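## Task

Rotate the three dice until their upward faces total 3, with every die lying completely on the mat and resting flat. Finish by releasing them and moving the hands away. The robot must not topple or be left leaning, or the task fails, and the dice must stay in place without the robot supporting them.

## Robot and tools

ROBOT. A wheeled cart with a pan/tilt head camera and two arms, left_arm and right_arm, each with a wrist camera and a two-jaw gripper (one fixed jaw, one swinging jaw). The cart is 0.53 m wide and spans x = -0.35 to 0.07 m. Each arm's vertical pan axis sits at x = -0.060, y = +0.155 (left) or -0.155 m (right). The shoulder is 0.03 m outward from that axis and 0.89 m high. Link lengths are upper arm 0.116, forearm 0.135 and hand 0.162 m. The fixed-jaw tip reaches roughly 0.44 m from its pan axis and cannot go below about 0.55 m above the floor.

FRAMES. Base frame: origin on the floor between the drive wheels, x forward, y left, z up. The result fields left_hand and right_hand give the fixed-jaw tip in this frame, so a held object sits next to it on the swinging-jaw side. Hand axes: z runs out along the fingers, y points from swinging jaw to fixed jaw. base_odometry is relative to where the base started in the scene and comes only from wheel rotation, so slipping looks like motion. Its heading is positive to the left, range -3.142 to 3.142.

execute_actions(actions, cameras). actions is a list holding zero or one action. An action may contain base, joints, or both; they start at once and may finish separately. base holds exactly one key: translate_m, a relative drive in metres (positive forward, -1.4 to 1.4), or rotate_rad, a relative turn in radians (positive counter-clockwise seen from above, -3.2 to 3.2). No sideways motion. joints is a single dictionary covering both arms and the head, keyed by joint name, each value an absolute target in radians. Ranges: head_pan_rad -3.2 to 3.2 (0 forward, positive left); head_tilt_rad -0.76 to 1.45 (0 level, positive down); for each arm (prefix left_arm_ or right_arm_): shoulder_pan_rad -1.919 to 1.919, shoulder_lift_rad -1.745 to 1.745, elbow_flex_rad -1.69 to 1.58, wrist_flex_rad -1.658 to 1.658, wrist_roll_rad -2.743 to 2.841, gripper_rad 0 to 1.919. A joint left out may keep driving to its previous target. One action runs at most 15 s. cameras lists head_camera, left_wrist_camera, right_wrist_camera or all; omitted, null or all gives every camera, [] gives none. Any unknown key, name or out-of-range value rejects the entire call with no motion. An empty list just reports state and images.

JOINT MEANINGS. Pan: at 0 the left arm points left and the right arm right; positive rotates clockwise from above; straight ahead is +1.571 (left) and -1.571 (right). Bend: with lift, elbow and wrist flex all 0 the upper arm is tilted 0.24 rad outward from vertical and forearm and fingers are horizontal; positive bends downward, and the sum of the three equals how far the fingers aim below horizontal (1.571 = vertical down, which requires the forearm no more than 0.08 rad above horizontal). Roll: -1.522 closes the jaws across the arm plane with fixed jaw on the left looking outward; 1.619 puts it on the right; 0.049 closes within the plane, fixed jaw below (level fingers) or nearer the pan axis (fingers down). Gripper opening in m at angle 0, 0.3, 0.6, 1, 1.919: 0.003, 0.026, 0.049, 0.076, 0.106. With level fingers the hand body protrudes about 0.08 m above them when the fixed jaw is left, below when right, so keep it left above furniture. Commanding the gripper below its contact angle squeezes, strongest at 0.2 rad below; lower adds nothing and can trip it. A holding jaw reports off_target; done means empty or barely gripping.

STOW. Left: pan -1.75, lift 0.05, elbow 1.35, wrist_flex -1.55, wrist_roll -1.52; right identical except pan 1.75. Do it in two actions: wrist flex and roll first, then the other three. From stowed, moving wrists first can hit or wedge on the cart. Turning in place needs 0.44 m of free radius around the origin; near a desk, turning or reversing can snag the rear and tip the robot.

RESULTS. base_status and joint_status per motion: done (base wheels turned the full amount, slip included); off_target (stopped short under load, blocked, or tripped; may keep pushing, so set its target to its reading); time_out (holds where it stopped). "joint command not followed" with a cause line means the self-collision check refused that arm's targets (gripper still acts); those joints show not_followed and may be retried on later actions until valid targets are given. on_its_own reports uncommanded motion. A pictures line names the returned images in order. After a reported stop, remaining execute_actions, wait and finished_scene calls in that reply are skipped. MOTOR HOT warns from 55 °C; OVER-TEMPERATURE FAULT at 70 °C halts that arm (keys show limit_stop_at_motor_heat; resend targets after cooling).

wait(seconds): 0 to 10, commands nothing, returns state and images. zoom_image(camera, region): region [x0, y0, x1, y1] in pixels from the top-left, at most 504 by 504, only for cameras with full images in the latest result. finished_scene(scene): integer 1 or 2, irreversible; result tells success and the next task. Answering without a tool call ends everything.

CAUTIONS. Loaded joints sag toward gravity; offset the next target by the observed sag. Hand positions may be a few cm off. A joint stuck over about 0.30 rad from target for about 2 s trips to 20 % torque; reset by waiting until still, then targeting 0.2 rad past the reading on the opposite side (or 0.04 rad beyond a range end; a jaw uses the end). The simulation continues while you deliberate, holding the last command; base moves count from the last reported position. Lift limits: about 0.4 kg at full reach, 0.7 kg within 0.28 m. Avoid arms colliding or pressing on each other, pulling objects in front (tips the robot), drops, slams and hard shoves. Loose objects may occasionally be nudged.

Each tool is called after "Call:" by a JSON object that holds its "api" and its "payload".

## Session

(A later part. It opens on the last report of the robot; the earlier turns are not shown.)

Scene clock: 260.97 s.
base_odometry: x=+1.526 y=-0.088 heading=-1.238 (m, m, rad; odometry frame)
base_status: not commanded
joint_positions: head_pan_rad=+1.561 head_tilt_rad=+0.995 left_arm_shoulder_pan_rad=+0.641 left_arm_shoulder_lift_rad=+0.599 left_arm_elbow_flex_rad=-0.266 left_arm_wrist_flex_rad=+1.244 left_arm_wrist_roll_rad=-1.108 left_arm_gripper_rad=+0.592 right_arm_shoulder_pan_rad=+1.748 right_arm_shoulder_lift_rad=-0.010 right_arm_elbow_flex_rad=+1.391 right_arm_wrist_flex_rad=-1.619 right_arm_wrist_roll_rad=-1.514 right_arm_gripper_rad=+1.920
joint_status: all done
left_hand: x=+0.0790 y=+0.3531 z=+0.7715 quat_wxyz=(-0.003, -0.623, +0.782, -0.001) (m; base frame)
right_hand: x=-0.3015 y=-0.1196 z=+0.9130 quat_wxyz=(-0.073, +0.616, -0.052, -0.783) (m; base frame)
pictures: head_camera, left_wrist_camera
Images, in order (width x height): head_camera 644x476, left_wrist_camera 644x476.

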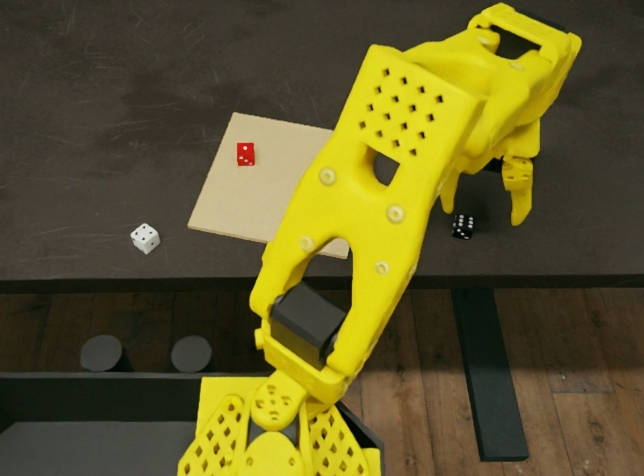

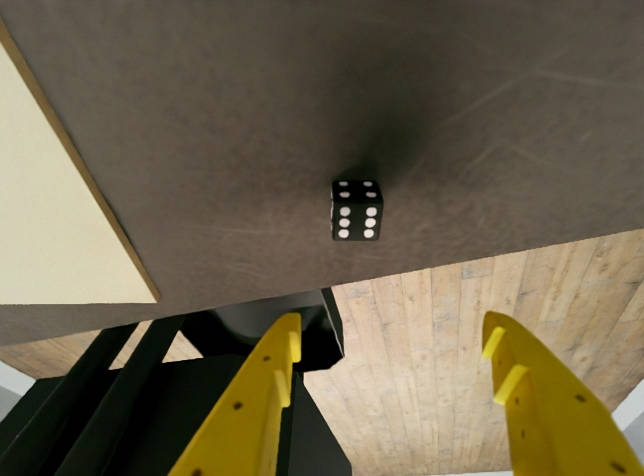

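Call:
{"api": "execute_actions", "payload": {"actions": [{"joints": {"left_arm_shoulder_pan_rad": 0.627, "left_arm_shoulder_lift_rad": 0.835, "left_arm_elbow_flex_rad": -0.54, "left_arm_wrist_flex_rad": 1.23, "left_arm_wrist_roll_rad": -1.12}}], "cameras": ["left_wrist_camera"]}}

Scene clock: 271.17 s.
base_odometry: x=+1.526 y=-0.088 heading=-1.238 (m, m, rad; odometry frame)
base_status: not commanded
joint_positions: head_pan_rad=+1.561 head_tilt_rad=+0.995 left_arm_shoulder_pan_rad=+0.636 left_arm_shoulder_lift_rad=+0.851 left_arm_elbow_flex_rad=-0.504 left_arm_wrist_flex_rad=+1.237 left_arm_wrist_roll_rad=-1.113 left_arm_gripper_rad=+0.592 right_arm_shoulder_pan_rad=+1.748 right_arm_shoulder_lift_rad=-0.010 right_arm_elbow_flex_rad=+1.391 right_arm_wrist_flex_rad=-1.619 right_arm_wrist_roll_rad=-1.514 right_arm_gripper_rad=+1.920
joint_status: all done
left_hand: x=+0.0868 y=+0.3656 z=+0.7457 quat_wxyz=(-0.006, -0.623, +0.782, -0.002) (m; base frame)
right_hand: x=-0.3015 y=-0.1196 z=+0.9130 quat_wxyz=(-0.073, +0.616, -0.052, -0.783) (m; base frame)
pictures: left_wrist_camera
Images, in order (width x height): left_wrist_camera 644x476.

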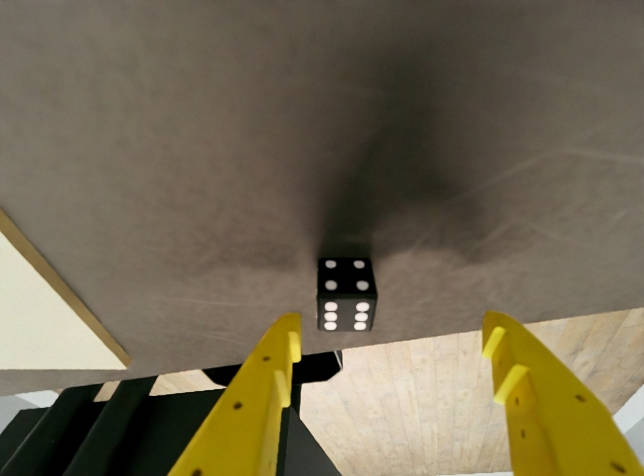

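Call:
{"api": "execute_actions", "payload": {"actions": [{"joints": {"left_arm_shoulder_lift_rad": 0.91, "left_arm_elbow_flex_rad": -0.54, "left_arm_wrist_flex_rad": 1.145}}], "cameras": ["left_wrist_camera"]}}

Scene clock: 275.90 s.
base_odometry: x=+1.526 y=-0.088 heading=-1.238 (m, m, rad; odometry frame)
base_status: not commanded
joint_positions: head_pan_rad=+1.561 head_tilt_rad=+0.995 left_arm_shoulder_pan_rad=+0.636 left_arm_shoulder_lift_rad=+0.920 left_arm_elbow_flex_rad=-0.510 left_arm_wrist_flex_rad=+1.156 left_arm_wrist_roll_rad=-1.113 left_arm_gripper_rad=+0.592 right_arm_shoulder_pan_rad=+1.748 right_arm_shoulder_lift_rad=-0.010 right_arm_elbow_flex_rad=+1.391 right_arm_wrist_flex_rad=-1.619 right_arm_wrist_roll_rad=-1.514 right_arm_gripper_rad=+1.920
joint_status: all done
left_hand: x=+0.0889 y=+0.3684 z=+0.7304 quat_wxyz=(+0.002, -0.623, +0.782, +0.001) (m; base frame)
right_hand: x=-0.3015 y=-0.1196 z=+0.9130 quat_wxyz=(-0.073, +0.616, -0.052, -0.783) (m; base frame)
pictures: left_wrist_camera
Images, in order (width x height): left_wrist_camera 644x476.

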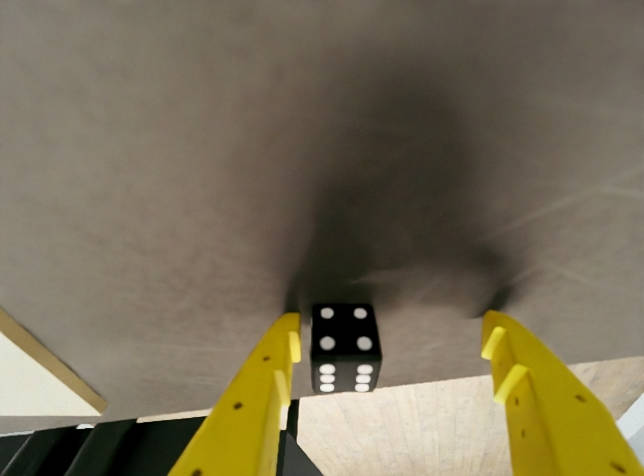

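Call:
{"api": "execute_actions", "payload": {"actions": [{"joints": {"left_arm_gripper_rad": 0.02}}], "cameras": ["left_wrist_camera"]}}

Scene clock: 279.33 s.
base_odometry: x=+1.526 y=-0.088 heading=-1.238 (m, m, rad; odometry frame)
base_status: not commanded
joint_positions: head_pan_rad=+1.561 head_tilt_rad=+0.995 left_arm_shoulder_pan_rad=+0.636 left_arm_shoulder_lift_rad=+0.921 left_arm_elbow_flex_rad=-0.526 left_arm_wrist_flex_rad=+1.150 left_arm_wrist_roll_rad=-1.113 left_arm_gripper_rad=+0.175 right_arm_shoulder_pan_rad=+1.748 right_arm_shoulder_lift_rad=-0.010 right_arm_elbow_flex_rad=+1.391 right_arm_wrist_flex_rad=-1.619 right_arm_wrist_roll_rad=-1.514 right_arm_gripper_rad=+1.920
joint_status: left_arm_gripper_rad off_target (ended at +0.175, target +0.020)
left_hand: x=+0.0913 y=+0.3716 z=+0.7320 quat_wxyz=(+0.012, -0.623, +0.782, +0.003) (m; base frame)
right_hand: x=-0.3015 y=-0.1196 z=+0.9130 quat_wxyz=(-0.073, +0.616, -0.052, -0.783) (m; base frame)
pictures: left_wrist_camera
Images, in order (width x height): left_wrist_camera 644x476.

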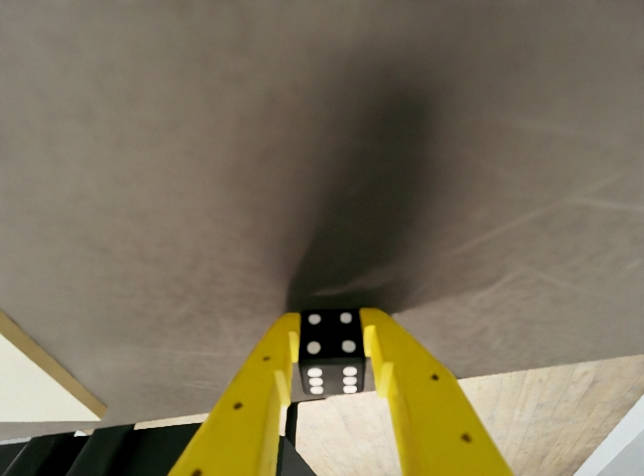

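Call:
{"api": "execute_actions", "payload": {"actions": [{"joints": {"left_arm_shoulder_lift_rad": 0.55, "left_arm_elbow_flex_rad": -0.3, "left_arm_wrist_flex_rad": 1.2}}], "cameras": []}}

Call:
{"api": "execute_actions", "payload": {"actions": [{"joints": {"left_arm_wrist_flex_rad": -1.0, "left_arm_wrist_roll_rad": -1.522, "left_arm_shoulder_pan_rad": 0.13, "left_arm_shoulder_lift_rad": 0.4, "left_arm_elbow_flex_rad": 0.2}}], "cameras": []}}

Call:
{"api": "execute_actions", "payload": {"actions": [{"joints": {"left_arm_shoulder_lift_rad": 0.785, "left_arm_elbow_flex_rad": 0.89, "left_arm_wrist_flex_rad": -1.24}}], "cameras": ["left_wrist_camera"]}}

Scene clock: 289.60 s.
base_odometry: x=+1.526 y=-0.088 heading=-1.238 (m, m, rad; odometry frame)
base_status: not commanded
joint_positions: head_pan_rad=+1.561 head_tilt_rad=+0.995 left_arm_shoulder_pan_rad=+0.636 left_arm_shoulder_lift_rad=+0.601 left_arm_elbow_flex_rad=-0.299 left_arm_wrist_flex_rad=+1.193 left_arm_wrist_roll_rad=-1.113 left_arm_gripper_rad=+0.175 right_arm_shoulder_pan_rad=+1.748 right_arm_shoulder_lift_rad=-0.010 right_arm_elbow_flex_rad=+1.391 right_arm_wrist_flex_rad=-1.619 right_arm_wrist_roll_rad=-1.514 right_arm_gripper_rad=+1.920
joint_status: all done
left_hand: x=+0.0866 y=+0.3653 z=+0.7755 quat_wxyz=(+0.036, -0.622, +0.782, +0.010) (m; base frame)
right_hand: x=-0.3015 y=-0.1196 z=+0.9130 quat_wxyz=(-0.073, +0.616, -0.052, -0.783) (m; base frame)
pictures: none
No camera images: the call's "cameras" was empty. Leave "cameras" out to get every camera's image.

Scene clock: 291.80 s.
base_odometry: x=+1.526 y=-0.088 heading=-1.238 (m, m, rad; odometry frame)
base_status: not commanded
joint_positions: head_pan_rad=+1.561 head_tilt_rad=+0.995 left_arm_shoulder_pan_rad=+0.139 left_arm_shoulder_lift_rad=+0.447 left_arm_elbow_flex_rad=+0.203 left_arm_wrist_flex_rad=-0.984 left_arm_wrist_roll_rad=-1.515 left_arm_gripper_rad=+0.175 right_arm_shoulder_pan_rad=+1.748 right_arm_shoulder_lift_rad=-0.010 right_arm_elbow_flex_rad=+1.391 right_arm_wrist_flex_rad=-1.619 right_arm_wrist_roll_rad=-1.514 right_arm_gripper_rad=+1.920
joint_status: all done
left_hand: x=-0.0169 y=+0.5192 z=+0.9580 quat_wxyz=(+0.617, -0.382, +0.436, +0.532) (m; base frame)
right_hand: x=-0.3015 y=-0.1196 z=+0.9130 quat_wxyz=(-0.073, +0.616, -0.052, -0.783) (m; base frame)
pictures: none
No camera images: the call's "cameras" was empty. Leave "cameras" out to get every camera's image.

Scene clock: 293.00 s.
base_odometry: x=+1.526 y=-0.088 heading=-1.238 (m, m, rad; odometry frame)
base_status: not commanded
joint_positions: head_pan_rad=+1.561 head_tilt_rad=+0.995 left_arm_shoulder_pan_rad=+0.139 left_arm_shoulder_lift_rad=+0.794 left_arm_elbow_flex_rad=+0.880 left_arm_wrist_flex_rad=-1.231 left_arm_wrist_roll_rad=-1.515 left_arm_gripper_rad=+0.175 right_arm_shoulder_pan_rad=+1.748 right_arm_shoulder_lift_rad=-0.010 right_arm_elbow_flex_rad=+1.391 right_arm_wrist_flex_rad=-1.619 right_arm_wrist_roll_rad=-1.514 right_arm_gripper_rad=+1.920
joint_status: all done
left_hand: x=-0.0307 y=+0.4200 z=+0.7491 quat_wxyz=(+0.405, -0.557, +0.636, +0.349) (m; base frame)
right_hand: x=-0.3015 y=-0.1196 z=+0.9130 quat_wxyz=(-0.073, +0.616, -0.052, -0.783) (m; base frame)
pictures: left_wrist_camera
Images, in order (width x height): left_wrist_camera 644x476.

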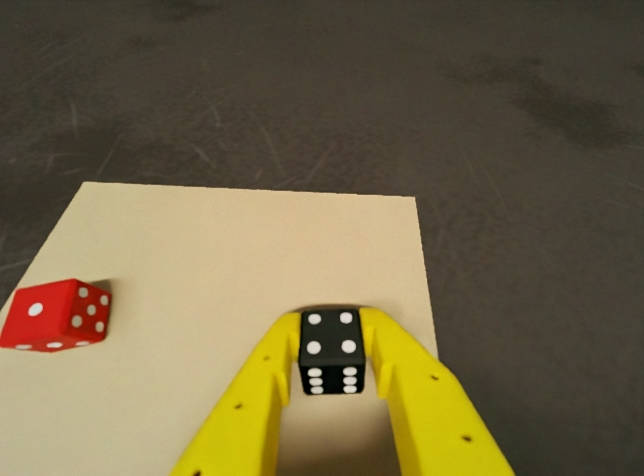

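Call:
{"api": "execute_actions", "payload": {"actions": [{"joints": {"left_arm_shoulder_lift_rad": 0.88, "left_arm_elbow_flex_rad": 0.84, "left_arm_wrist_flex_rad": -1.28}}], "cameras": []}}

Call:
{"api": "execute_actions", "payload": {"actions": [{"joints": {"left_arm_gripper_rad": 0.55}}], "cameras": ["left_wrist_camera"]}}

Scene clock: 297.83 s.
base_odometry: x=+1.526 y=-0.088 heading=-1.238 (m, m, rad; odometry frame)
base_status: not commanded
joint_positions: head_pan_rad=+1.561 head_tilt_rad=+0.995 left_arm_shoulder_pan_rad=+0.139 left_arm_shoulder_lift_rad=+0.857 left_arm_elbow_flex_rad=+0.846 left_arm_wrist_flex_rad=-1.281 left_arm_wrist_roll_rad=-1.515 left_arm_gripper_rad=+0.175 right_arm_shoulder_pan_rad=+1.748 right_arm_shoulder_lift_rad=-0.010 right_arm_elbow_flex_rad=+1.391 right_arm_wrist_flex_rad=-1.619 right_arm_wrist_roll_rad=-1.514 right_arm_gripper_rad=+1.920
joint_status: all done
left_hand: x=-0.0306 y=+0.4211 z=+0.7462 quat_wxyz=(+0.411, -0.553, +0.631, +0.355) (m; base frame)
right_hand: x=-0.3015 y=-0.1196 z=+0.9130 quat_wxyz=(-0.073, +0.616, -0.052, -0.783) (m; base frame)
pictures: none
No camera images: the call's "cameras" was empty. Leave "cameras" out to get every camera's image.

Scene clock: 298.63 s.
base_odometry: x=+1.526 y=-0.088 heading=-1.238 (m, m, rad; odometry frame)
base_status: not commanded
joint_positions: head_pan_rad=+1.561 head_tilt_rad=+0.995 left_arm_shoulder_pan_rad=+0.139 left_arm_shoulder_lift_rad=+0.886 left_arm_elbow_flex_rad=+0.843 left_arm_wrist_flex_rad=-1.281 left_arm_wrist_roll_rad=-1.515 left_arm_gripper_rad=+0.541 right_arm_shoulder_pan_rad=+1.748 right_arm_shoulder_lift_rad=-0.010 right_arm_elbow_flex_rad=+1.391 right_arm_wrist_flex_rad=-1.619 right_arm_wrist_roll_rad=-1.514 right_arm_gripper_rad=+1.920
joint_status: all done
left_hand: x=-0.0311 y=+0.4173 z=+0.7397 quat_wxyz=(+0.403, -0.558, +0.636, +0.348) (m; base frame)
right_hand: x=-0.3015 y=-0.1196 z=+0.9130 quat_wxyz=(-0.073, +0.616, -0.052, -0.783) (m; base frame)
pictures: left_wrist_camera
Images, in order (width x height): left_wrist_camera 644x476.

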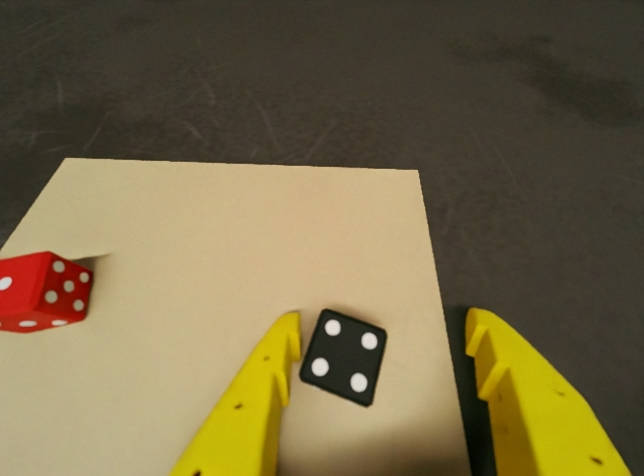

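Call:
{"api": "execute_actions", "payload": {"actions": [{"joints": {"left_arm_shoulder_lift_rad": 0.4, "left_arm_elbow_flex_rad": 0.6, "left_arm_wrist_flex_rad": -1.0}}], "cameras": []}}

Call:
{"api": "execute_actions", "payload": {"actions": [{"joints": {"left_arm_shoulder_pan_rad": 0.13, "left_arm_shoulder_lift_rad": 0.695, "left_arm_elbow_flex_rad": -0.485, "left_arm_wrist_flex_rad": 1.31, "left_arm_wrist_roll_rad": -1.87, "left_arm_gripper_rad": 0.6}}], "cameras": ["left_wrist_camera"]}}

Scene clock: 308.03 s.
base_odometry: x=+1.526 y=-0.088 heading=-1.238 (m, m, rad; odometry frame)
base_status: not commanded
joint_positions: head_pan_rad=+1.561 head_tilt_rad=+0.995 left_arm_shoulder_pan_rad=+0.139 left_arm_shoulder_lift_rad=+0.444 left_arm_elbow_flex_rad=+0.630 left_arm_wrist_flex_rad=-1.002 left_arm_wrist_roll_rad=-1.515 left_arm_gripper_rad=+0.542 right_arm_shoulder_pan_rad=+1.748 right_arm_shoulder_lift_rad=-0.010 right_arm_elbow_flex_rad=+1.391 right_arm_wrist_flex_rad=-1.619 right_arm_wrist_roll_rad=-1.514 right_arm_gripper_rad=+1.920
joint_status: all done
left_hand: x=-0.0215 y=+0.4859 z=+0.8557 quat_wxyz=(+0.516, -0.483, +0.550, +0.445) (m; base frame)
right_hand: x=-0.3015 y=-0.1196 z=+0.9130 quat_wxyz=(-0.073, +0.616, -0.052, -0.783) (m; base frame)
pictures: none
No camera images: the call's "cameras" was empty. Leave "cameras" out to get every camera's image.

Scene clock: 310.30 s.
base_odometry: x=+1.526 y=-0.088 heading=-1.238 (m, m, rad; odometry frame)
base_status: not commanded
joint_positions: head_pan_rad=+1.561 head_tilt_rad=+0.995 left_arm_shoulder_pan_rad=+0.139 left_arm_shoulder_lift_rad=+0.716 left_arm_elbow_flex_rad=-0.450 left_arm_wrist_flex_rad=+1.303 left_arm_wrist_roll_rad=-1.861 left_arm_gripper_rad=+0.592 right_arm_shoulder_pan_rad=+1.748 right_arm_shoulder_lift_rad=-0.010 right_arm_elbow_flex_rad=+1.391 right_arm_wrist_flex_rad=-1.619 right_arm_wrist_roll_rad=-1.514 right_arm_gripper_rad=+1.920
joint_status: all done
left_hand: x=-0.0313 y=+0.4132 z=+0.7696 quat_wxyz=(+0.001, -0.520, +0.854, +0.001) (m; base frame)
right_hand: x=-0.3015 y=-0.1196 z=+0.9130 quat_wxyz=(-0.073, +0.616, -0.052, -0.783) (m; base frame)
pictures: left_wrist_camera
Images, in order (width x height): left_wrist_camera 644x476.

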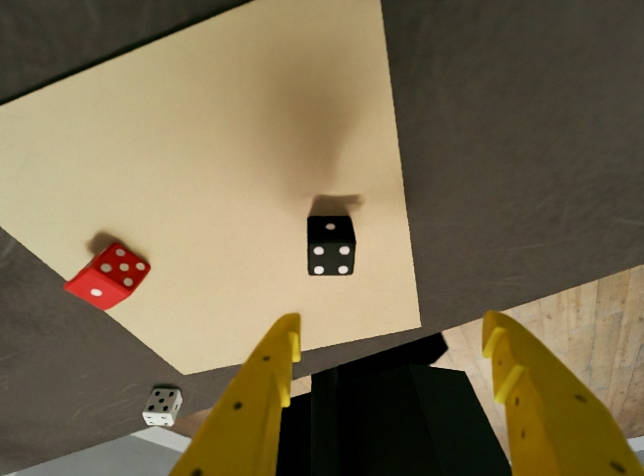

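Call:
{"api": "execute_actions", "payload": {"actions": [{"joints": {"left_arm_shoulder_pan_rad": 0.11, "left_arm_shoulder_lift_rad": 0.858, "left_arm_elbow_flex_rad": -0.582, "left_arm_wrist_flex_rad": 1.245, "left_arm_wrist_roll_rad": -1.88}}], "cameras": ["left_wrist_camera"]}}

Scene clock: 316.93 s.
base_odometry: x=+1.526 y=-0.088 heading=-1.238 (m, m, rad; odometry frame)
base_status: not commanded
joint_positions: head_pan_rad=+1.561 head_tilt_rad=+0.995 left_arm_shoulder_pan_rad=+0.121 left_arm_shoulder_lift_rad=+0.875 left_arm_elbow_flex_rad=-0.547 left_arm_wrist_flex_rad=+1.251 left_arm_wrist_roll_rad=-1.872 left_arm_gripper_rad=+0.592 right_arm_shoulder_pan_rad=+1.748 right_arm_shoulder_lift_rad=-0.010 right_arm_elbow_flex_rad=+1.391 right_arm_wrist_flex_rad=-1.619 right_arm_wrist_roll_rad=-1.514 right_arm_gripper_rad=+1.920
joint_status: all done
left_hand: x=-0.0354 y=+0.4192 z=+0.7455 quat_wxyz=(-0.003, -0.523, +0.852, -0.003) (m; base frame)
right_hand: x=-0.3015 y=-0.1196 z=+0.9130 quat_wxyz=(-0.073, +0.616, -0.052, -0.783) (m; base frame)
pictures: left_wrist_camera
Images, in order (width x height): left_wrist_camera 644x476.

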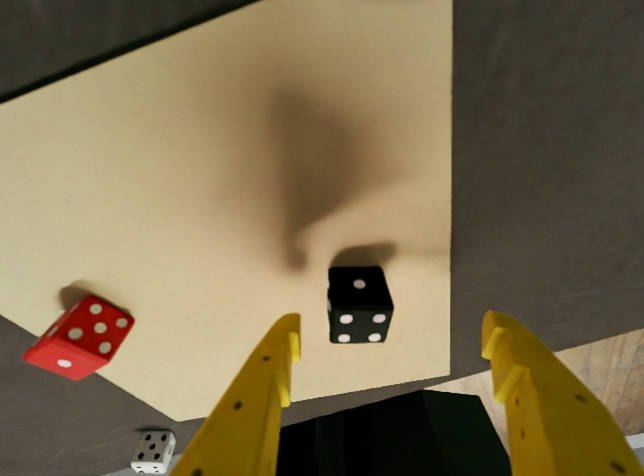

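Call:
{"api": "execute_actions", "payload": {"actions": [{"joints": {"left_arm_shoulder_lift_rad": 0.925, "left_arm_elbow_flex_rad": -0.582, "left_arm_wrist_flex_rad": 1.165}}], "cameras": []}}

Call:
{"api": "execute_actions", "payload": {"actions": [{"joints": {"left_arm_gripper_rad": 0.02}}], "cameras": ["left_wrist_camera"]}}

Scene clock: 320.73 s.
base_odometry: x=+1.526 y=-0.088 heading=-1.238 (m, m, rad; odometry frame)
base_status: not commanded
joint_positions: head_pan_rad=+1.561 head_tilt_rad=+0.995 left_arm_shoulder_pan_rad=+0.119 left_arm_shoulder_lift_rad=+0.932 left_arm_elbow_flex_rad=-0.555 left_arm_wrist_flex_rad=+1.176 left_arm_wrist_roll_rad=-1.872 left_arm_gripper_rad=+0.592 right_arm_shoulder_pan_rad=+1.748 right_arm_shoulder_lift_rad=-0.010 right_arm_elbow_flex_rad=+1.391 right_arm_wrist_flex_rad=-1.619 right_arm_wrist_roll_rad=-1.514 right_arm_gripper_rad=+1.920
joint_status: all done
left_hand: x=-0.0352 y=+0.4240 z=+0.7333 quat_wxyz=(+0.005, -0.523, +0.852, +0.007) (m; base frame)
right_hand: x=-0.3015 y=-0.1196 z=+0.9130 quat_wxyz=(-0.073, +0.616, -0.052, -0.783) (m; base frame)
pictures: none
No camera images: the call's "cameras" was empty. Leave "cameras" out to get every camera's image.

Scene clock: 321.57 s.
base_odometry: x=+1.526 y=-0.088 heading=-1.238 (m, m, rad; odometry frame)
base_status: not commanded
joint_positions: head_pan_rad=+1.561 head_tilt_rad=+0.995 left_arm_shoulder_pan_rad=+0.119 left_arm_shoulder_lift_rad=+0.932 left_arm_elbow_flex_rad=-0.559 left_arm_wrist_flex_rad=+1.176 left_arm_wrist_roll_rad=-1.872 left_arm_gripper_rad=+0.173 right_arm_shoulder_pan_rad=+1.748 right_arm_shoulder_lift_rad=-0.010 right_arm_elbow_flex_rad=+1.391 right_arm_wrist_flex_rad=-1.619 right_arm_wrist_roll_rad=-1.514 right_arm_gripper_rad=+1.920
joint_status: left_arm_gripper_rad off_target (ended at +0.173, target +0.020)
left_hand: x=-0.0351 y=+0.4249 z=+0.7339 quat_wxyz=(+0.007, -0.523, +0.852, +0.009) (m; base frame)
right_hand: x=-0.3015 y=-0.1196 z=+0.9130 quat_wxyz=(-0.073, +0.616, -0.052, -0.783) (m; base frame)
pictures: left_wrist_camera
Images, in order (width x height): left_wrist_camera 644x476.

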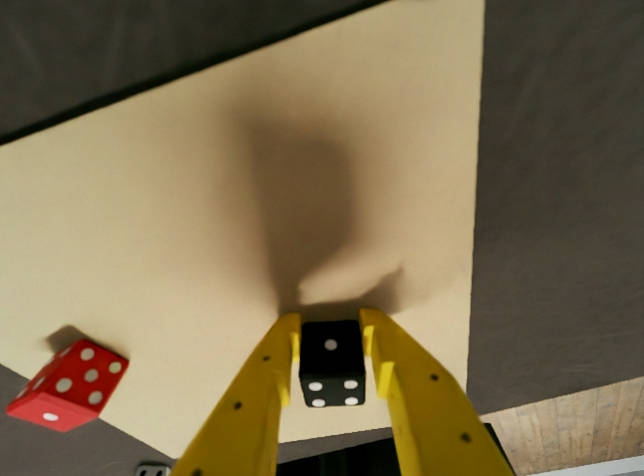

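Call:
{"api": "execute_actions", "payload": {"actions": [{"joints": {"left_arm_shoulder_lift_rad": 0.6, "left_arm_elbow_flex_rad": -0.35, "left_arm_wrist_flex_rad": 1.2}}], "cameras": []}}

Call:
{"api": "execute_actions", "payload": {"actions": [{"joints": {"left_arm_wrist_flex_rad": -1.0, "left_arm_wrist_roll_rad": -1.522, "left_arm_shoulder_pan_rad": 0.02, "left_arm_shoulder_lift_rad": 0.4, "left_arm_elbow_flex_rad": 0.2}}], "cameras": []}}

Call:
{"api": "execute_actions", "payload": {"actions": [{"joints": {"left_arm_shoulder_lift_rad": 0.80, "left_arm_elbow_flex_rad": 0.66, "left_arm_wrist_flex_rad": -1.03}}], "cameras": ["left_wrist_camera"]}}

Scene clock: 332.87 s.
base_odometry: x=+1.526 y=-0.088 heading=-1.238 (m, m, rad; odometry frame)
base_status: not commanded
joint_positions: head_pan_rad=+1.561 head_tilt_rad=+0.995 left_arm_shoulder_pan_rad=+0.119 left_arm_shoulder_lift_rad=+0.651 left_arm_elbow_flex_rad=-0.349 left_arm_wrist_flex_rad=+1.193 left_arm_wrist_roll_rad=-1.872 left_arm_gripper_rad=+0.173 right_arm_shoulder_pan_rad=+1.748 right_arm_shoulder_lift_rad=-0.010 right_arm_elbow_flex_rad=+1.391 right_arm_wrist_flex_rad=-1.619 right_arm_wrist_roll_rad=-1.514 right_arm_gripper_rad=+1.920
joint_status: all done
left_hand: x=-0.0357 y=+0.4198 z=+0.7714 quat_wxyz=(+0.023, -0.523, +0.851, +0.030) (m; base frame)
right_hand: x=-0.3015 y=-0.1196 z=+0.9130 quat_wxyz=(-0.073, +0.616, -0.052, -0.783) (m; base frame)
pictures: none
No camera images: the call's "cameras" was empty. Leave "cameras" out to get every camera's image.

Scene clock: 335.07 s.
base_odometry: x=+1.526 y=-0.088 heading=-1.238 (m, m, rad; odometry frame)
base_status: not commanded
joint_positions: head_pan_rad=+1.561 head_tilt_rad=+0.995 left_arm_shoulder_pan_rad=+0.030 left_arm_shoulder_lift_rad=+0.449 left_arm_elbow_flex_rad=+0.203 left_arm_wrist_flex_rad=-0.985 left_arm_wrist_roll_rad=-1.531 left_arm_gripper_rad=+0.173 right_arm_shoulder_pan_rad=+1.748 right_arm_shoulder_lift_rad=-0.010 right_arm_elbow_flex_rad=+1.391 right_arm_wrist_flex_rad=-1.619 right_arm_wrist_roll_rad=-1.514 right_arm_gripper_rad=+1.920
joint_status: all done
left_hand: x=-0.0567 y=+0.5217 z=+0.9579 quat_wxyz=(+0.582, -0.402, +0.418, +0.570) (m; base frame)
right_hand: x=-0.3015 y=-0.1196 z=+0.9130 quat_wxyz=(-0.073, +0.616, -0.052, -0.783) (m; base frame)
pictures: none
No camera images: the call's "cameras" was empty. Leave "cameras" out to get every camera's image.

Scene clock: 336.13 s.
base_odometry: x=+1.526 y=-0.088 heading=-1.238 (m, m, rad; odometry frame)
base_status: not commanded
joint_positions: head_pan_rad=+1.561 head_tilt_rad=+0.995 left_arm_shoulder_pan_rad=+0.030 left_arm_shoulder_lift_rad=+0.808 left_arm_elbow_flex_rad=+0.646 left_arm_wrist_flex_rad=-1.024 left_arm_wrist_roll_rad=-1.531 left_arm_gripper_rad=+0.173 right_arm_shoulder_pan_rad=+1.748 right_arm_shoulder_lift_rad=-0.010 right_arm_elbow_flex_rad=+1.391 right_arm_wrist_flex_rad=-1.619 right_arm_wrist_roll_rad=-1.514 right_arm_gripper_rad=+1.920
joint_status: all done
left_hand: x=-0.0588 y=+0.4529 z=+0.7510 quat_wxyz=(+0.386, -0.583, +0.607, +0.378) (m; base frame)
right_hand: x=-0.3015 y=-0.1196 z=+0.9130 quat_wxyz=(-0.073, +0.616, -0.052, -0.783) (m; base frame)
pictures: left_wrist_camera
Images, in order (width x height): left_wrist_camera 644x476.

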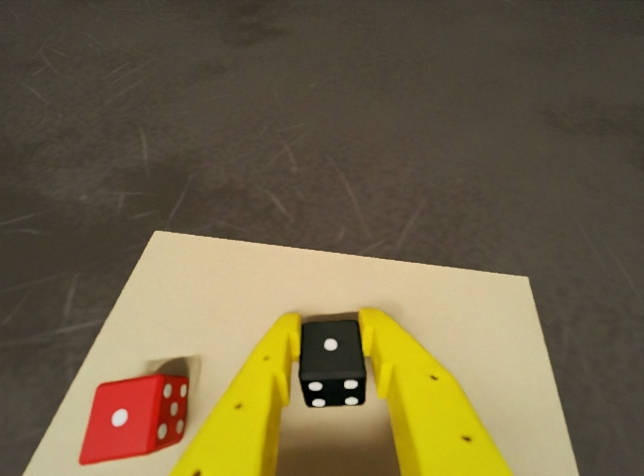

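Call:
{"api": "execute_actions", "payload": {"actions": [{"joints": {"left_arm_gripper_rad": 0.55}}], "cameras": ["left_wrist_camera"]}}

Scene clock: 340.30 s.
base_odometry: x=+1.526 y=-0.088 heading=-1.238 (m, m, rad; odometry frame)
base_status: not commanded
joint_positions: head_pan_rad=+1.561 head_tilt_rad=+0.995 left_arm_shoulder_pan_rad=+0.030 left_arm_shoulder_lift_rad=+0.808 left_arm_elbow_flex_rad=+0.657 left_arm_wrist_flex_rad=-1.024 left_arm_wrist_roll_rad=-1.531 left_arm_gripper_rad=+0.541 right_arm_shoulder_pan_rad=+1.748 right_arm_shoulder_lift_rad=-0.010 right_arm_elbow_flex_rad=+1.391 right_arm_wrist_flex_rad=-1.619 right_arm_wrist_roll_rad=-1.514 right_arm_gripper_rad=+1.920
joint_status: all done
left_hand: x=-0.0588 y=+0.4507 z=+0.7492 quat_wxyz=(+0.382, -0.585, +0.609, +0.374) (m; base frame)
right_hand: x=-0.3015 y=-0.1196 z=+0.9130 quat_wxyz=(-0.073, +0.616, -0.052, -0.783) (m; base frame)
pictures: left_wrist_camera
Images, in order (width x height): left_wrist_camera 644x476.

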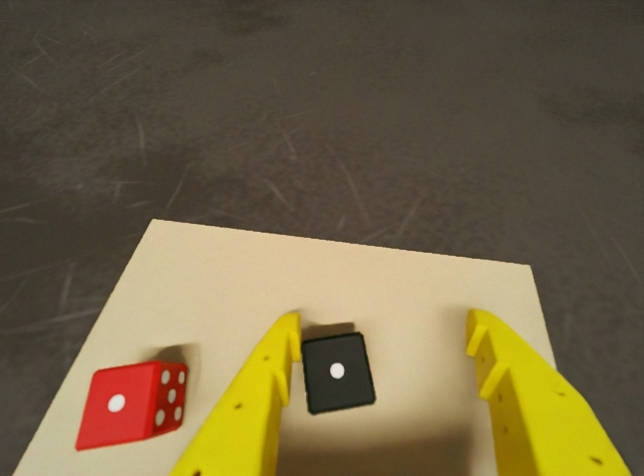

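Call:
{"api": "execute_actions", "payload": {"actions": [{"joints": {"left_arm_shoulder_lift_rad": 0.4, "left_arm_elbow_flex_rad": 0.55, "left_arm_wrist_flex_rad": -0.9}}], "cameras": []}}

Call:
{"api": "execute_actions", "payload": {"actions": [{"joints": {"left_arm_shoulder_pan_rad": -0.53, "left_arm_shoulder_lift_rad": 0.44, "left_arm_elbow_flex_rad": -0.07, "left_arm_wrist_flex_rad": 1.145, "left_arm_wrist_roll_rad": 1.85, "left_arm_gripper_rad": 0.6}}], "cameras": ["left_wrist_camera"]}}

Scene clock: 352.93 s.
base_odometry: x=+1.526 y=-0.088 heading=-1.238 (m, m, rad; odometry frame)
base_status: not commanded
joint_positions: head_pan_rad=+1.561 head_tilt_rad=+0.995 left_arm_shoulder_pan_rad=+0.030 left_arm_shoulder_lift_rad=+0.446 left_arm_elbow_flex_rad=+0.579 left_arm_wrist_flex_rad=-0.902 left_arm_wrist_roll_rad=-1.531 left_arm_gripper_rad=+0.542 right_arm_shoulder_pan_rad=+1.748 right_arm_shoulder_lift_rad=-0.010 right_arm_elbow_flex_rad=+1.391 right_arm_wrist_flex_rad=-1.619 right_arm_wrist_roll_rad=-1.514 right_arm_gripper_rad=+1.920
joint_status: all done
left_hand: x=-0.0576 y=+0.4931 z=+0.8511 quat_wxyz=(+0.473, -0.519, +0.540, +0.464) (m; base frame)
right_hand: x=-0.3015 y=-0.1196 z=+0.9130 quat_wxyz=(-0.073, +0.616, -0.052, -0.783) (m; base frame)
pictures: none
No camera images: the call's "cameras" was empty. Leave "cameras" out to get every camera's image.

Scene clock: 356.30 s.
base_odometry: x=+1.526 y=-0.088 heading=-1.238 (m, m, rad; odometry frame)
base_status: not commanded
joint_positions: head_pan_rad=+1.561 head_tilt_rad=+0.995 left_arm_shoulder_pan_rad=-0.521 left_arm_shoulder_lift_rad=+0.457 left_arm_elbow_flex_rad=-0.036 left_arm_wrist_flex_rad=+1.138 left_arm_wrist_roll_rad=+1.843 left_arm_gripper_rad=+0.592 right_arm_shoulder_pan_rad=+1.748 right_arm_shoulder_lift_rad=-0.010 right_arm_elbow_flex_rad=+1.391 right_arm_wrist_flex_rad=-1.619 right_arm_wrist_roll_rad=-1.514 right_arm_gripper_rad=+1.920
joint_status: all done
left_hand: x=-0.1698 y=+0.3623 z=+0.7719 quat_wxyz=(+0.005, -0.401, -0.916, -0.004) (m; base frame)
right_hand: x=-0.3015 y=-0.1196 z=+0.9130 quat_wxyz=(-0.073, +0.616, -0.052, -0.783) (m; base frame)
pictures: left_wrist_camera
Images, in order (width x height): left_wrist_camera 644x476.

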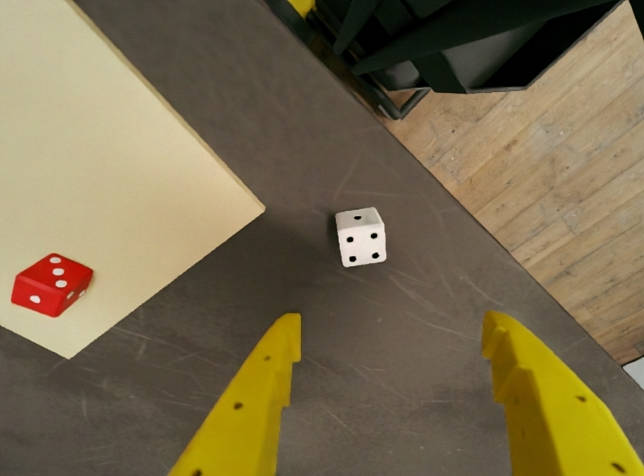

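Call:
{"api": "execute_actions", "payload": {"actions": [{"joints": {"left_arm_shoulder_lift_rad": 0.50, "left_arm_elbow_flex_rad": 0.105, "left_arm_wrist_flex_rad": 0.947, "left_arm_wrist_roll_rad": 1.97}}], "cameras": ["left_wrist_camera"]}}

Scene clock: 366.57 s.
base_odometry: x=+1.526 y=-0.088 heading=-1.238 (m, m, rad; odometry frame)
base_status: not commanded
joint_positions: head_pan_rad=+1.561 head_tilt_rad=+0.995 left_arm_shoulder_pan_rad=-0.521 left_arm_shoulder_lift_rad=+0.510 left_arm_elbow_flex_rad=+0.105 left_arm_wrist_flex_rad=+0.954 left_arm_wrist_roll_rad=+1.961 left_arm_gripper_rad=+0.592 right_arm_shoulder_pan_rad=+1.748 right_arm_shoulder_lift_rad=-0.010 right_arm_elbow_flex_rad=+1.391 right_arm_wrist_flex_rad=-1.619 right_arm_wrist_roll_rad=-1.514 right_arm_gripper_rad=+1.920
joint_status: all done
left_hand: x=-0.1660 y=+0.3549 z=+0.7444 quat_wxyz=(+0.001, -0.347, -0.938, -0.001) (m; base frame)
right_hand: x=-0.3015 y=-0.1196 z=+0.9130 quat_wxyz=(-0.073, +0.616, -0.052, -0.783) (m; base frame)
pictures: left_wrist_camera
Images, in order (width x height): left_wrist_camera 644x476.

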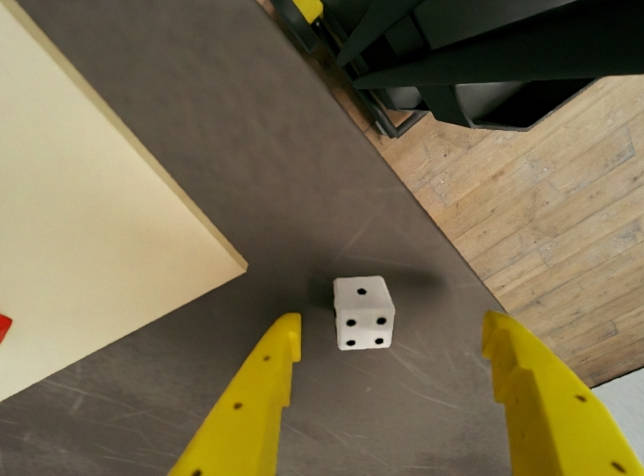

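Call:
{"api": "execute_actions", "payload": {"actions": [{"joints": {"left_arm_shoulder_lift_rad": 0.582, "left_arm_elbow_flex_rad": 0.105, "left_arm_wrist_flex_rad": 0.86}}], "cameras": ["left_wrist_camera"]}}

Scene clock: 374.83 s.
base_odometry: x=+1.526 y=-0.088 heading=-1.238 (m, m, rad; odometry frame)
base_status: not commanded
joint_positions: head_pan_rad=+1.561 head_tilt_rad=+0.995 left_arm_shoulder_pan_rad=-0.521 left_arm_shoulder_lift_rad=+0.589 left_arm_elbow_flex_rad=+0.105 left_arm_wrist_flex_rad=+0.871 left_arm_wrist_roll_rad=+1.961 left_arm_gripper_rad=+0.592 right_arm_shoulder_pan_rad=+1.748 right_arm_shoulder_lift_rad=-0.010 right_arm_elbow_flex_rad=+1.391 right_arm_wrist_flex_rad=-1.619 right_arm_wrist_roll_rad=-1.514 right_arm_gripper_rad=+1.920
joint_status: all done
left_hand: x=-0.1664 y=+0.3558 z=+0.7293 quat_wxyz=(+0.002, -0.347, -0.938, -0.002) (m; base frame)
right_hand: x=-0.3015 y=-0.1196 z=+0.9130 quat_wxyz=(-0.073, +0.616, -0.052, -0.783) (m; base frame)
pictures: left_wrist_camera
Images, in order (width x height): left_wrist_camera 644x476.

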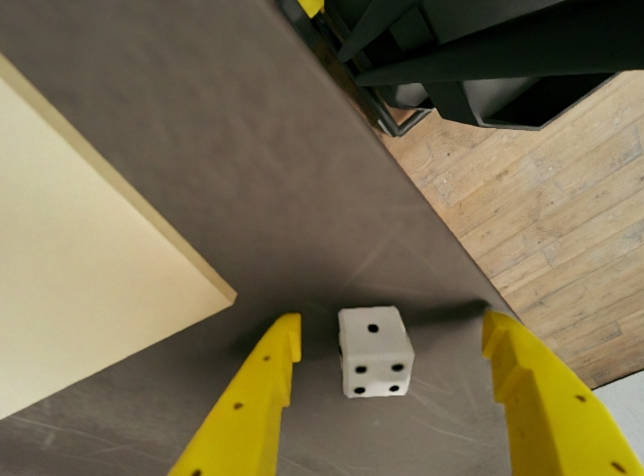

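Call:
{"api": "execute_actions", "payload": {"actions": [{"joints": {"left_arm_gripper_rad": 0.02}}], "cameras": ["left_wrist_camera"]}}

Scene clock: 377.27 s.
base_odometry: x=+1.526 y=-0.088 heading=-1.238 (m, m, rad; odometry frame)
base_status: not commanded
joint_positions: head_pan_rad=+1.561 head_tilt_rad=+0.995 left_arm_shoulder_pan_rad=-0.530 left_arm_shoulder_lift_rad=+0.587 left_arm_elbow_flex_rad=+0.105 left_arm_wrist_flex_rad=+0.871 left_arm_wrist_roll_rad=+1.961 left_arm_gripper_rad=+0.175 right_arm_shoulder_pan_rad=+1.748 right_arm_shoulder_lift_rad=-0.010 right_arm_elbow_flex_rad=+1.391 right_arm_wrist_flex_rad=-1.619 right_arm_wrist_roll_rad=-1.514 right_arm_gripper_rad=+1.920
joint_status: left_arm_gripper_rad off_target (ended at +0.175, target +0.020)
left_hand: x=-0.1684 y=+0.3550 z=+0.7296 quat_wxyz=(+0.003, -0.342, -0.940, -0.003) (m; base frame)
right_hand: x=-0.3015 y=-0.1196 z=+0.9130 quat_wxyz=(-0.073, +0.616, -0.052, -0.783) (m; base frame)
pictures: left_wrist_camera
Images, in order (width x height): left_wrist_camera 644x476.

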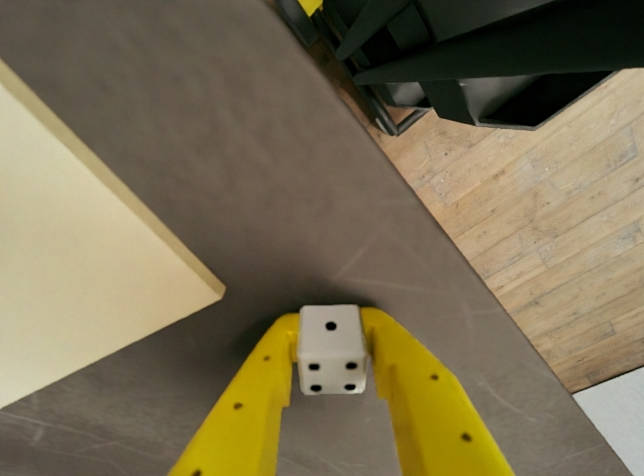

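Call:
{"api": "execute_actions", "payload": {"actions": [{"joints": {"left_arm_shoulder_lift_rad": 0.3, "left_arm_elbow_flex_rad": 0.1, "left_arm_wrist_flex_rad": 1.1}}], "cameras": []}}

Call:
{"api": "execute_actions", "payload": {"actions": [{"joints": {"left_arm_wrist_flex_rad": -1.0, "left_arm_wrist_roll_rad": -1.522, "left_arm_shoulder_pan_rad": 0.11, "left_arm_shoulder_lift_rad": 0.4, "left_arm_elbow_flex_rad": 0.2}}], "cameras": []}}

Call:
{"api": "execute_actions", "payload": {"actions": [{"joints": {"left_arm_shoulder_lift_rad": 0.82, "left_arm_elbow_flex_rad": 0.87, "left_arm_wrist_flex_rad": -1.26}}], "cameras": ["left_wrist_camera"]}}

Scene clock: 386.17 s.
base_odometry: x=+1.526 y=-0.088 heading=-1.238 (m, m, rad; odometry frame)
base_status: not commanded
joint_positions: head_pan_rad=+1.561 head_tilt_rad=+0.995 left_arm_shoulder_pan_rad=-0.530 left_arm_shoulder_lift_rad=+0.343 left_arm_elbow_flex_rad=+0.105 left_arm_wrist_flex_rad=+1.092 left_arm_wrist_roll_rad=+1.961 left_arm_gripper_rad=+0.175 right_arm_shoulder_pan_rad=+1.748 right_arm_shoulder_lift_rad=-0.010 right_arm_elbow_flex_rad=+1.391 right_arm_wrist_flex_rad=-1.619 right_arm_wrist_roll_rad=-1.514 right_arm_gripper_rad=+1.920
joint_status: all done
left_hand: x=-0.1679 y=+0.3541 z=+0.7765 quat_wxyz=(+0.012, -0.342, -0.939, -0.010) (m; base frame)
right_hand: x=-0.3015 y=-0.1196 z=+0.9130 quat_wxyz=(-0.073, +0.616, -0.052, -0.783) (m; base frame)
pictures: none
No camera images: the call's "cameras" was empty. Leave "cameras" out to get every camera's image.

Scene clock: 389.60 s.
base_odometry: x=+1.526 y=-0.088 heading=-1.238 (m, m, rad; odometry frame)
base_status: not commanded
joint_positions: head_pan_rad=+1.561 head_tilt_rad=+0.995 left_arm_shoulder_pan_rad=+0.101 left_arm_shoulder_lift_rad=+0.415 left_arm_elbow_flex_rad=+0.203 left_arm_wrist_flex_rad=-0.984 left_arm_wrist_roll_rad=-1.515 left_arm_gripper_rad=+0.175 right_arm_shoulder_pan_rad=+1.748 right_arm_shoulder_lift_rad=-0.010 right_arm_elbow_flex_rad=+1.391 right_arm_wrist_flex_rad=-1.619 right_arm_wrist_roll_rad=-1.514 right_arm_gripper_rad=+1.920
joint_status: all done
left_hand: x=-0.0311 y=+0.5183 z=+0.9688 quat_wxyz=(+0.613, -0.382, +0.419, +0.550) (m; base frame)
right_hand: x=-0.3015 y=-0.1196 z=+0.9130 quat_wxyz=(-0.073, +0.616, -0.052, -0.783) (m; base frame)
pictures: none
No camera images: the call's "cameras" was empty. Leave "cameras" out to get every camera's image.

Scene clock: 390.90 s.
base_odometry: x=+1.526 y=-0.088 heading=-1.238 (m, m, rad; odometry frame)
base_status: not commanded
joint_positions: head_pan_rad=+1.561 head_tilt_rad=+0.995 left_arm_shoulder_pan_rad=+0.110 left_arm_shoulder_lift_rad=+0.828 left_arm_elbow_flex_rad=+0.864 left_arm_wrist_flex_rad=-1.260 left_arm_wrist_roll_rad=-1.515 left_arm_gripper_rad=+0.175 right_arm_shoulder_pan_rad=+1.748 right_arm_shoulder_lift_rad=-0.010 right_arm_elbow_flex_rad=+1.391 right_arm_wrist_flex_rad=-1.619 right_arm_wrist_roll_rad=-1.514 right_arm_gripper_rad=+1.920
joint_status: all done
left_hand: x=-0.0384 y=+0.4210 z=+0.7475 quat_wxyz=(+0.403, -0.564, +0.625, +0.358) (m; base frame)
right_hand: x=-0.3015 y=-0.1196 z=+0.9130 quat_wxyz=(-0.073, +0.616, -0.052, -0.783) (m; base frame)
pictures: left_wrist_camera
Images, in order (width x height): left_wrist_camera 644x476.

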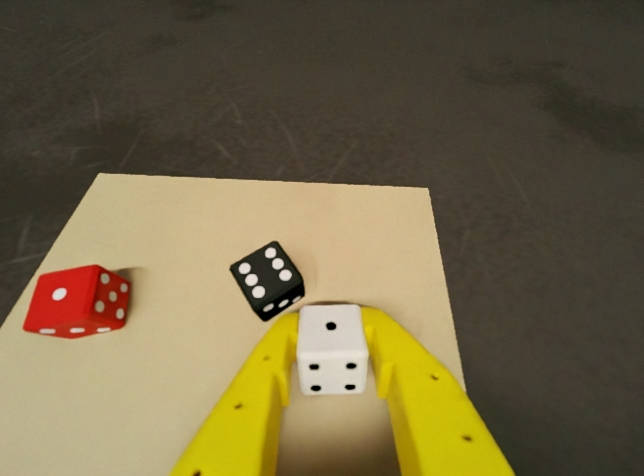

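Call:
{"api": "execute_actions", "payload": {"actions": [{"joints": {"left_arm_shoulder_pan_rad": 0.175, "left_arm_shoulder_lift_rad": 0.70, "left_arm_elbow_flex_rad": 0.98, "left_arm_wrist_flex_rad": -1.2}}], "cameras": ["left_wrist_camera"]}}

Scene clock: 400.00 s.
base_odometry: x=+1.526 y=-0.088 heading=-1.238 (m, m, rad; odometry frame)
base_status: not commanded
joint_positions: head_pan_rad=+1.561 head_tilt_rad=+0.995 left_arm_shoulder_pan_rad=+0.165 left_arm_shoulder_lift_rad=+0.734 left_arm_elbow_flex_rad=+0.973 left_arm_wrist_flex_rad=-1.202 left_arm_wrist_roll_rad=-1.515 left_arm_gripper_rad=+0.175 right_arm_shoulder_pan_rad=+1.748 right_arm_shoulder_lift_rad=-0.010 right_arm_elbow_flex_rad=+1.391 right_arm_wrist_flex_rad=-1.619 right_arm_wrist_roll_rad=-1.514 right_arm_gripper_rad=+1.920
joint_status: all done
left_hand: x=-0.0259 y=+0.4065 z=+0.7464 quat_wxyz=(+0.389, -0.559, +0.655, +0.327) (m; base frame)
right_hand: x=-0.3015 y=-0.1196 z=+0.9130 quat_wxyz=(-0.073, +0.616, -0.052, -0.783) (m; base frame)
pictures: left_wrist_camera
Images, in order (width x height): left_wrist_camera 644x476.

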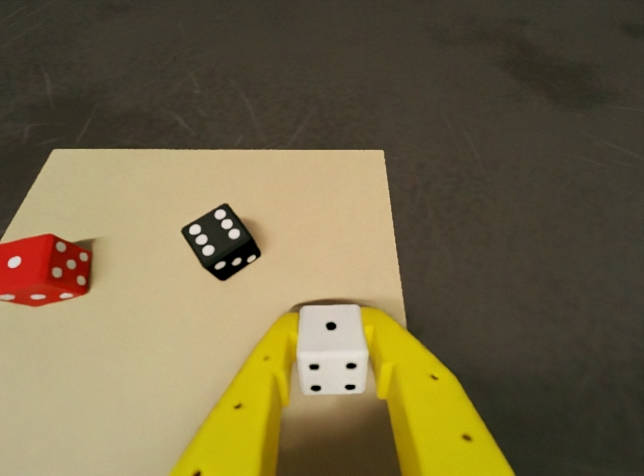

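Call:
{"api": "execute_actions", "payload": {"actions": [{"joints": {"left_arm_shoulder_pan_rad": 0.13}}], "cameras": []}}

Call:
{"api": "execute_actions", "payload": {"actions": [{"joints": {"left_arm_gripper_rad": 0.55}}], "cameras": ["left_wrist_camera"]}}

Scene clock: 404.73 s.
base_odometry: x=+1.526 y=-0.088 heading=-1.238 (m, m, rad; odometry frame)
base_status: not commanded
joint_positions: head_pan_rad=+1.561 head_tilt_rad=+0.995 left_arm_shoulder_pan_rad=+0.141 left_arm_shoulder_lift_rad=+0.734 left_arm_elbow_flex_rad=+0.973 left_arm_wrist_flex_rad=-1.202 left_arm_wrist_roll_rad=-1.515 left_arm_gripper_rad=+0.175 right_arm_shoulder_pan_rad=+1.748 right_arm_shoulder_lift_rad=-0.010 right_arm_elbow_flex_rad=+1.391 right_arm_wrist_flex_rad=-1.619 right_arm_wrist_roll_rad=-1.514 right_arm_gripper_rad=+1.920
joint_status: all done
left_hand: x=-0.0321 y=+0.4073 z=+0.7464 quat_wxyz=(+0.385, -0.567, +0.648, +0.331) (m; base frame)
right_hand: x=-0.3015 y=-0.1196 z=+0.9130 quat_wxyz=(-0.073, +0.616, -0.052, -0.783) (m; base frame)
pictures: none
No camera images: the call's "cameras" was empty. Leave "cameras" out to get every camera's image.

Scene clock: 405.53 s.
base_odometry: x=+1.526 y=-0.088 heading=-1.238 (m, m, rad; odometry frame)
base_status: not commanded
joint_positions: head_pan_rad=+1.561 head_tilt_rad=+0.995 left_arm_shoulder_pan_rad=+0.141 left_arm_shoulder_lift_rad=+0.734 left_arm_elbow_flex_rad=+0.973 left_arm_wrist_flex_rad=-1.202 left_arm_wrist_roll_rad=-1.515 left_arm_gripper_rad=+0.541 right_arm_shoulder_pan_rad=+1.748 right_arm_shoulder_lift_rad=-0.010 right_arm_elbow_flex_rad=+1.391 right_arm_wrist_flex_rad=-1.619 right_arm_wrist_roll_rad=-1.514 right_arm_gripper_rad=+1.920
joint_status: all done
left_hand: x=-0.0321 y=+0.4073 z=+0.7464 quat_wxyz=(+0.385, -0.567, +0.648, +0.331) (m; base frame)
right_hand: x=-0.3015 y=-0.1196 z=+0.9130 quat_wxyz=(-0.073, +0.616, -0.052, -0.783) (m; base frame)
pictures: left_wrist_camera
Images, in order (width x height): left_wrist_camera 644x476.

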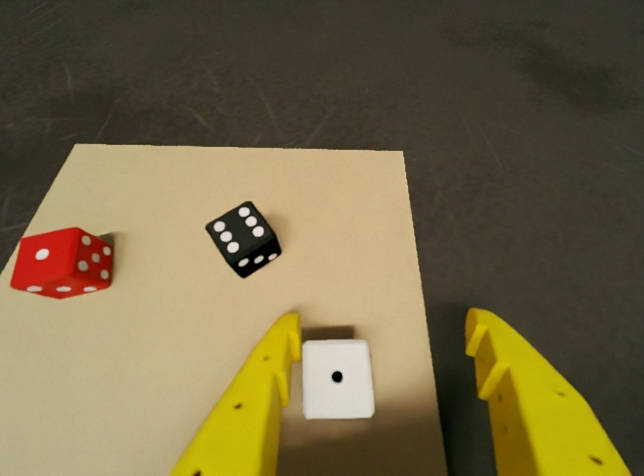

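Call:
{"api": "execute_actions", "payload": {"actions": [{"joints": {"left_arm_shoulder_lift_rad": 0.4, "left_arm_elbow_flex_rad": 0.7, "left_arm_wrist_flex_rad": -1.0}}], "cameras": []}}

Call:
{"api": "execute_actions", "payload": {"actions": [{"joints": {"left_arm_shoulder_pan_rad": 0.03, "left_arm_shoulder_lift_rad": 0.65, "left_arm_elbow_flex_rad": -0.38, "left_arm_wrist_flex_rad": 1.03, "left_arm_wrist_roll_rad": -1.0, "left_arm_gripper_rad": 0.6}}], "cameras": ["left_wrist_camera"]}}

Scene clock: 424.40 s.
base_odometry: x=+1.526 y=-0.088 heading=-1.238 (m, m, rad; odometry frame)
base_status: not commanded
joint_positions: head_pan_rad=+1.561 head_tilt_rad=+0.995 left_arm_shoulder_pan_rad=+0.141 left_arm_shoulder_lift_rad=+0.441 left_arm_elbow_flex_rad=+0.729 left_arm_wrist_flex_rad=-1.002 left_arm_wrist_roll_rad=-1.515 left_arm_gripper_rad=+0.542 right_arm_shoulder_pan_rad=+1.748 right_arm_shoulder_lift_rad=-0.010 right_arm_elbow_flex_rad=+1.391 right_arm_wrist_flex_rad=-1.619 right_arm_wrist_roll_rad=-1.514 right_arm_gripper_rad=+1.920
joint_status: all done
left_hand: x=-0.0229 y=+0.4723 z=+0.8344 quat_wxyz=(+0.489, -0.503, +0.575, +0.421) (m; base frame)
right_hand: x=-0.3015 y=-0.1196 z=+0.9130 quat_wxyz=(-0.073, +0.616, -0.052, -0.783) (m; base frame)
pictures: none
No camera images: the call's "cameras" was empty. Leave "cameras" out to get every camera's image.

Scene clock: 426.50 s.
base_odometry: x=+1.526 y=-0.088 heading=-1.238 (m, m, rad; odometry frame)
base_status: not commanded
joint_positions: head_pan_rad=+1.561 head_tilt_rad=+0.995 left_arm_shoulder_pan_rad=+0.039 left_arm_shoulder_lift_rad=+0.670 left_arm_elbow_flex_rad=-0.343 left_arm_wrist_flex_rad=+1.024 left_arm_wrist_roll_rad=-1.008 left_arm_gripper_rad=+0.592 right_arm_shoulder_pan_rad=+1.748 right_arm_shoulder_lift_rad=-0.010 right_arm_elbow_flex_rad=+1.391 right_arm_wrist_flex_rad=-1.619 right_arm_wrist_roll_rad=-1.514 right_arm_gripper_rad=+1.920
joint_status: all done
left_hand: x=-0.0555 y=+0.4377 z=+0.7689 quat_wxyz=(+0.096, -0.848, +0.518, +0.053) (m; base frame)
right_hand: x=-0.3015 y=-0.1196 z=+0.9130 quat_wxyz=(-0.073, +0.616, -0.052, -0.783) (m; base frame)
pictures: left_wrist_camera
Images, in order (width x height): left_wrist_camera 644x476.

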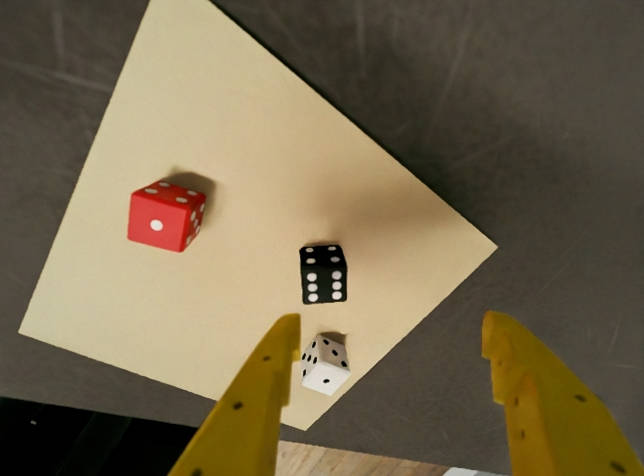

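Call:
{"api": "execute_actions", "payload": {"actions": [{"joints": {"left_arm_shoulder_pan_rad": 0.01, "left_arm_shoulder_lift_rad": 0.725, "left_arm_elbow_flex_rad": -0.268, "left_arm_wrist_flex_rad": 0.869}}], "cameras": ["left_wrist_camera"]}}

Scene clock: 434.13 s.
base_odometry: x=+1.526 y=-0.088 heading=-1.238 (m, m, rad; odometry frame)
base_status: not commanded
joint_positions: head_pan_rad=+1.561 head_tilt_rad=+0.995 left_arm_shoulder_pan_rad=+0.019 left_arm_shoulder_lift_rad=+0.742 left_arm_elbow_flex_rad=-0.265 left_arm_wrist_flex_rad=+0.878 left_arm_wrist_roll_rad=-1.008 left_arm_gripper_rad=+0.592 right_arm_shoulder_pan_rad=+1.748 right_arm_shoulder_lift_rad=-0.010 right_arm_elbow_flex_rad=+1.391 right_arm_wrist_flex_rad=-1.619 right_arm_wrist_roll_rad=-1.514 right_arm_gripper_rad=+1.920
joint_status: all done
left_hand: x=-0.0612 y=+0.4347 z=+0.7430 quat_wxyz=(+0.093, -0.854, +0.510, +0.053) (m; base frame)
right_hand: x=-0.3015 y=-0.1196 z=+0.9130 quat_wxyz=(-0.073, +0.616, -0.052, -0.783) (m; base frame)
pictures: left_wrist_camera
Images, in order (width x height): left_wrist_camera 644x476.

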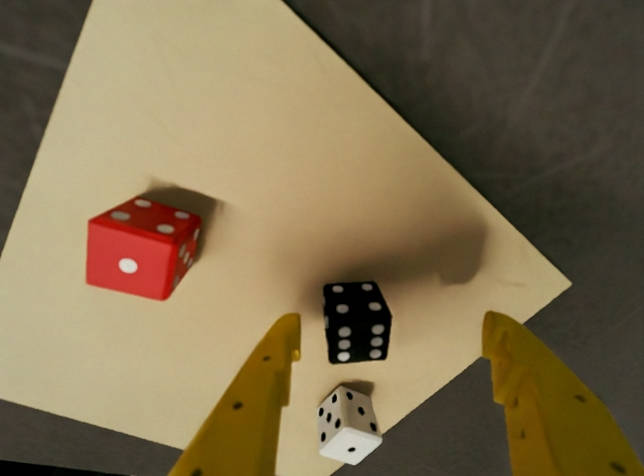

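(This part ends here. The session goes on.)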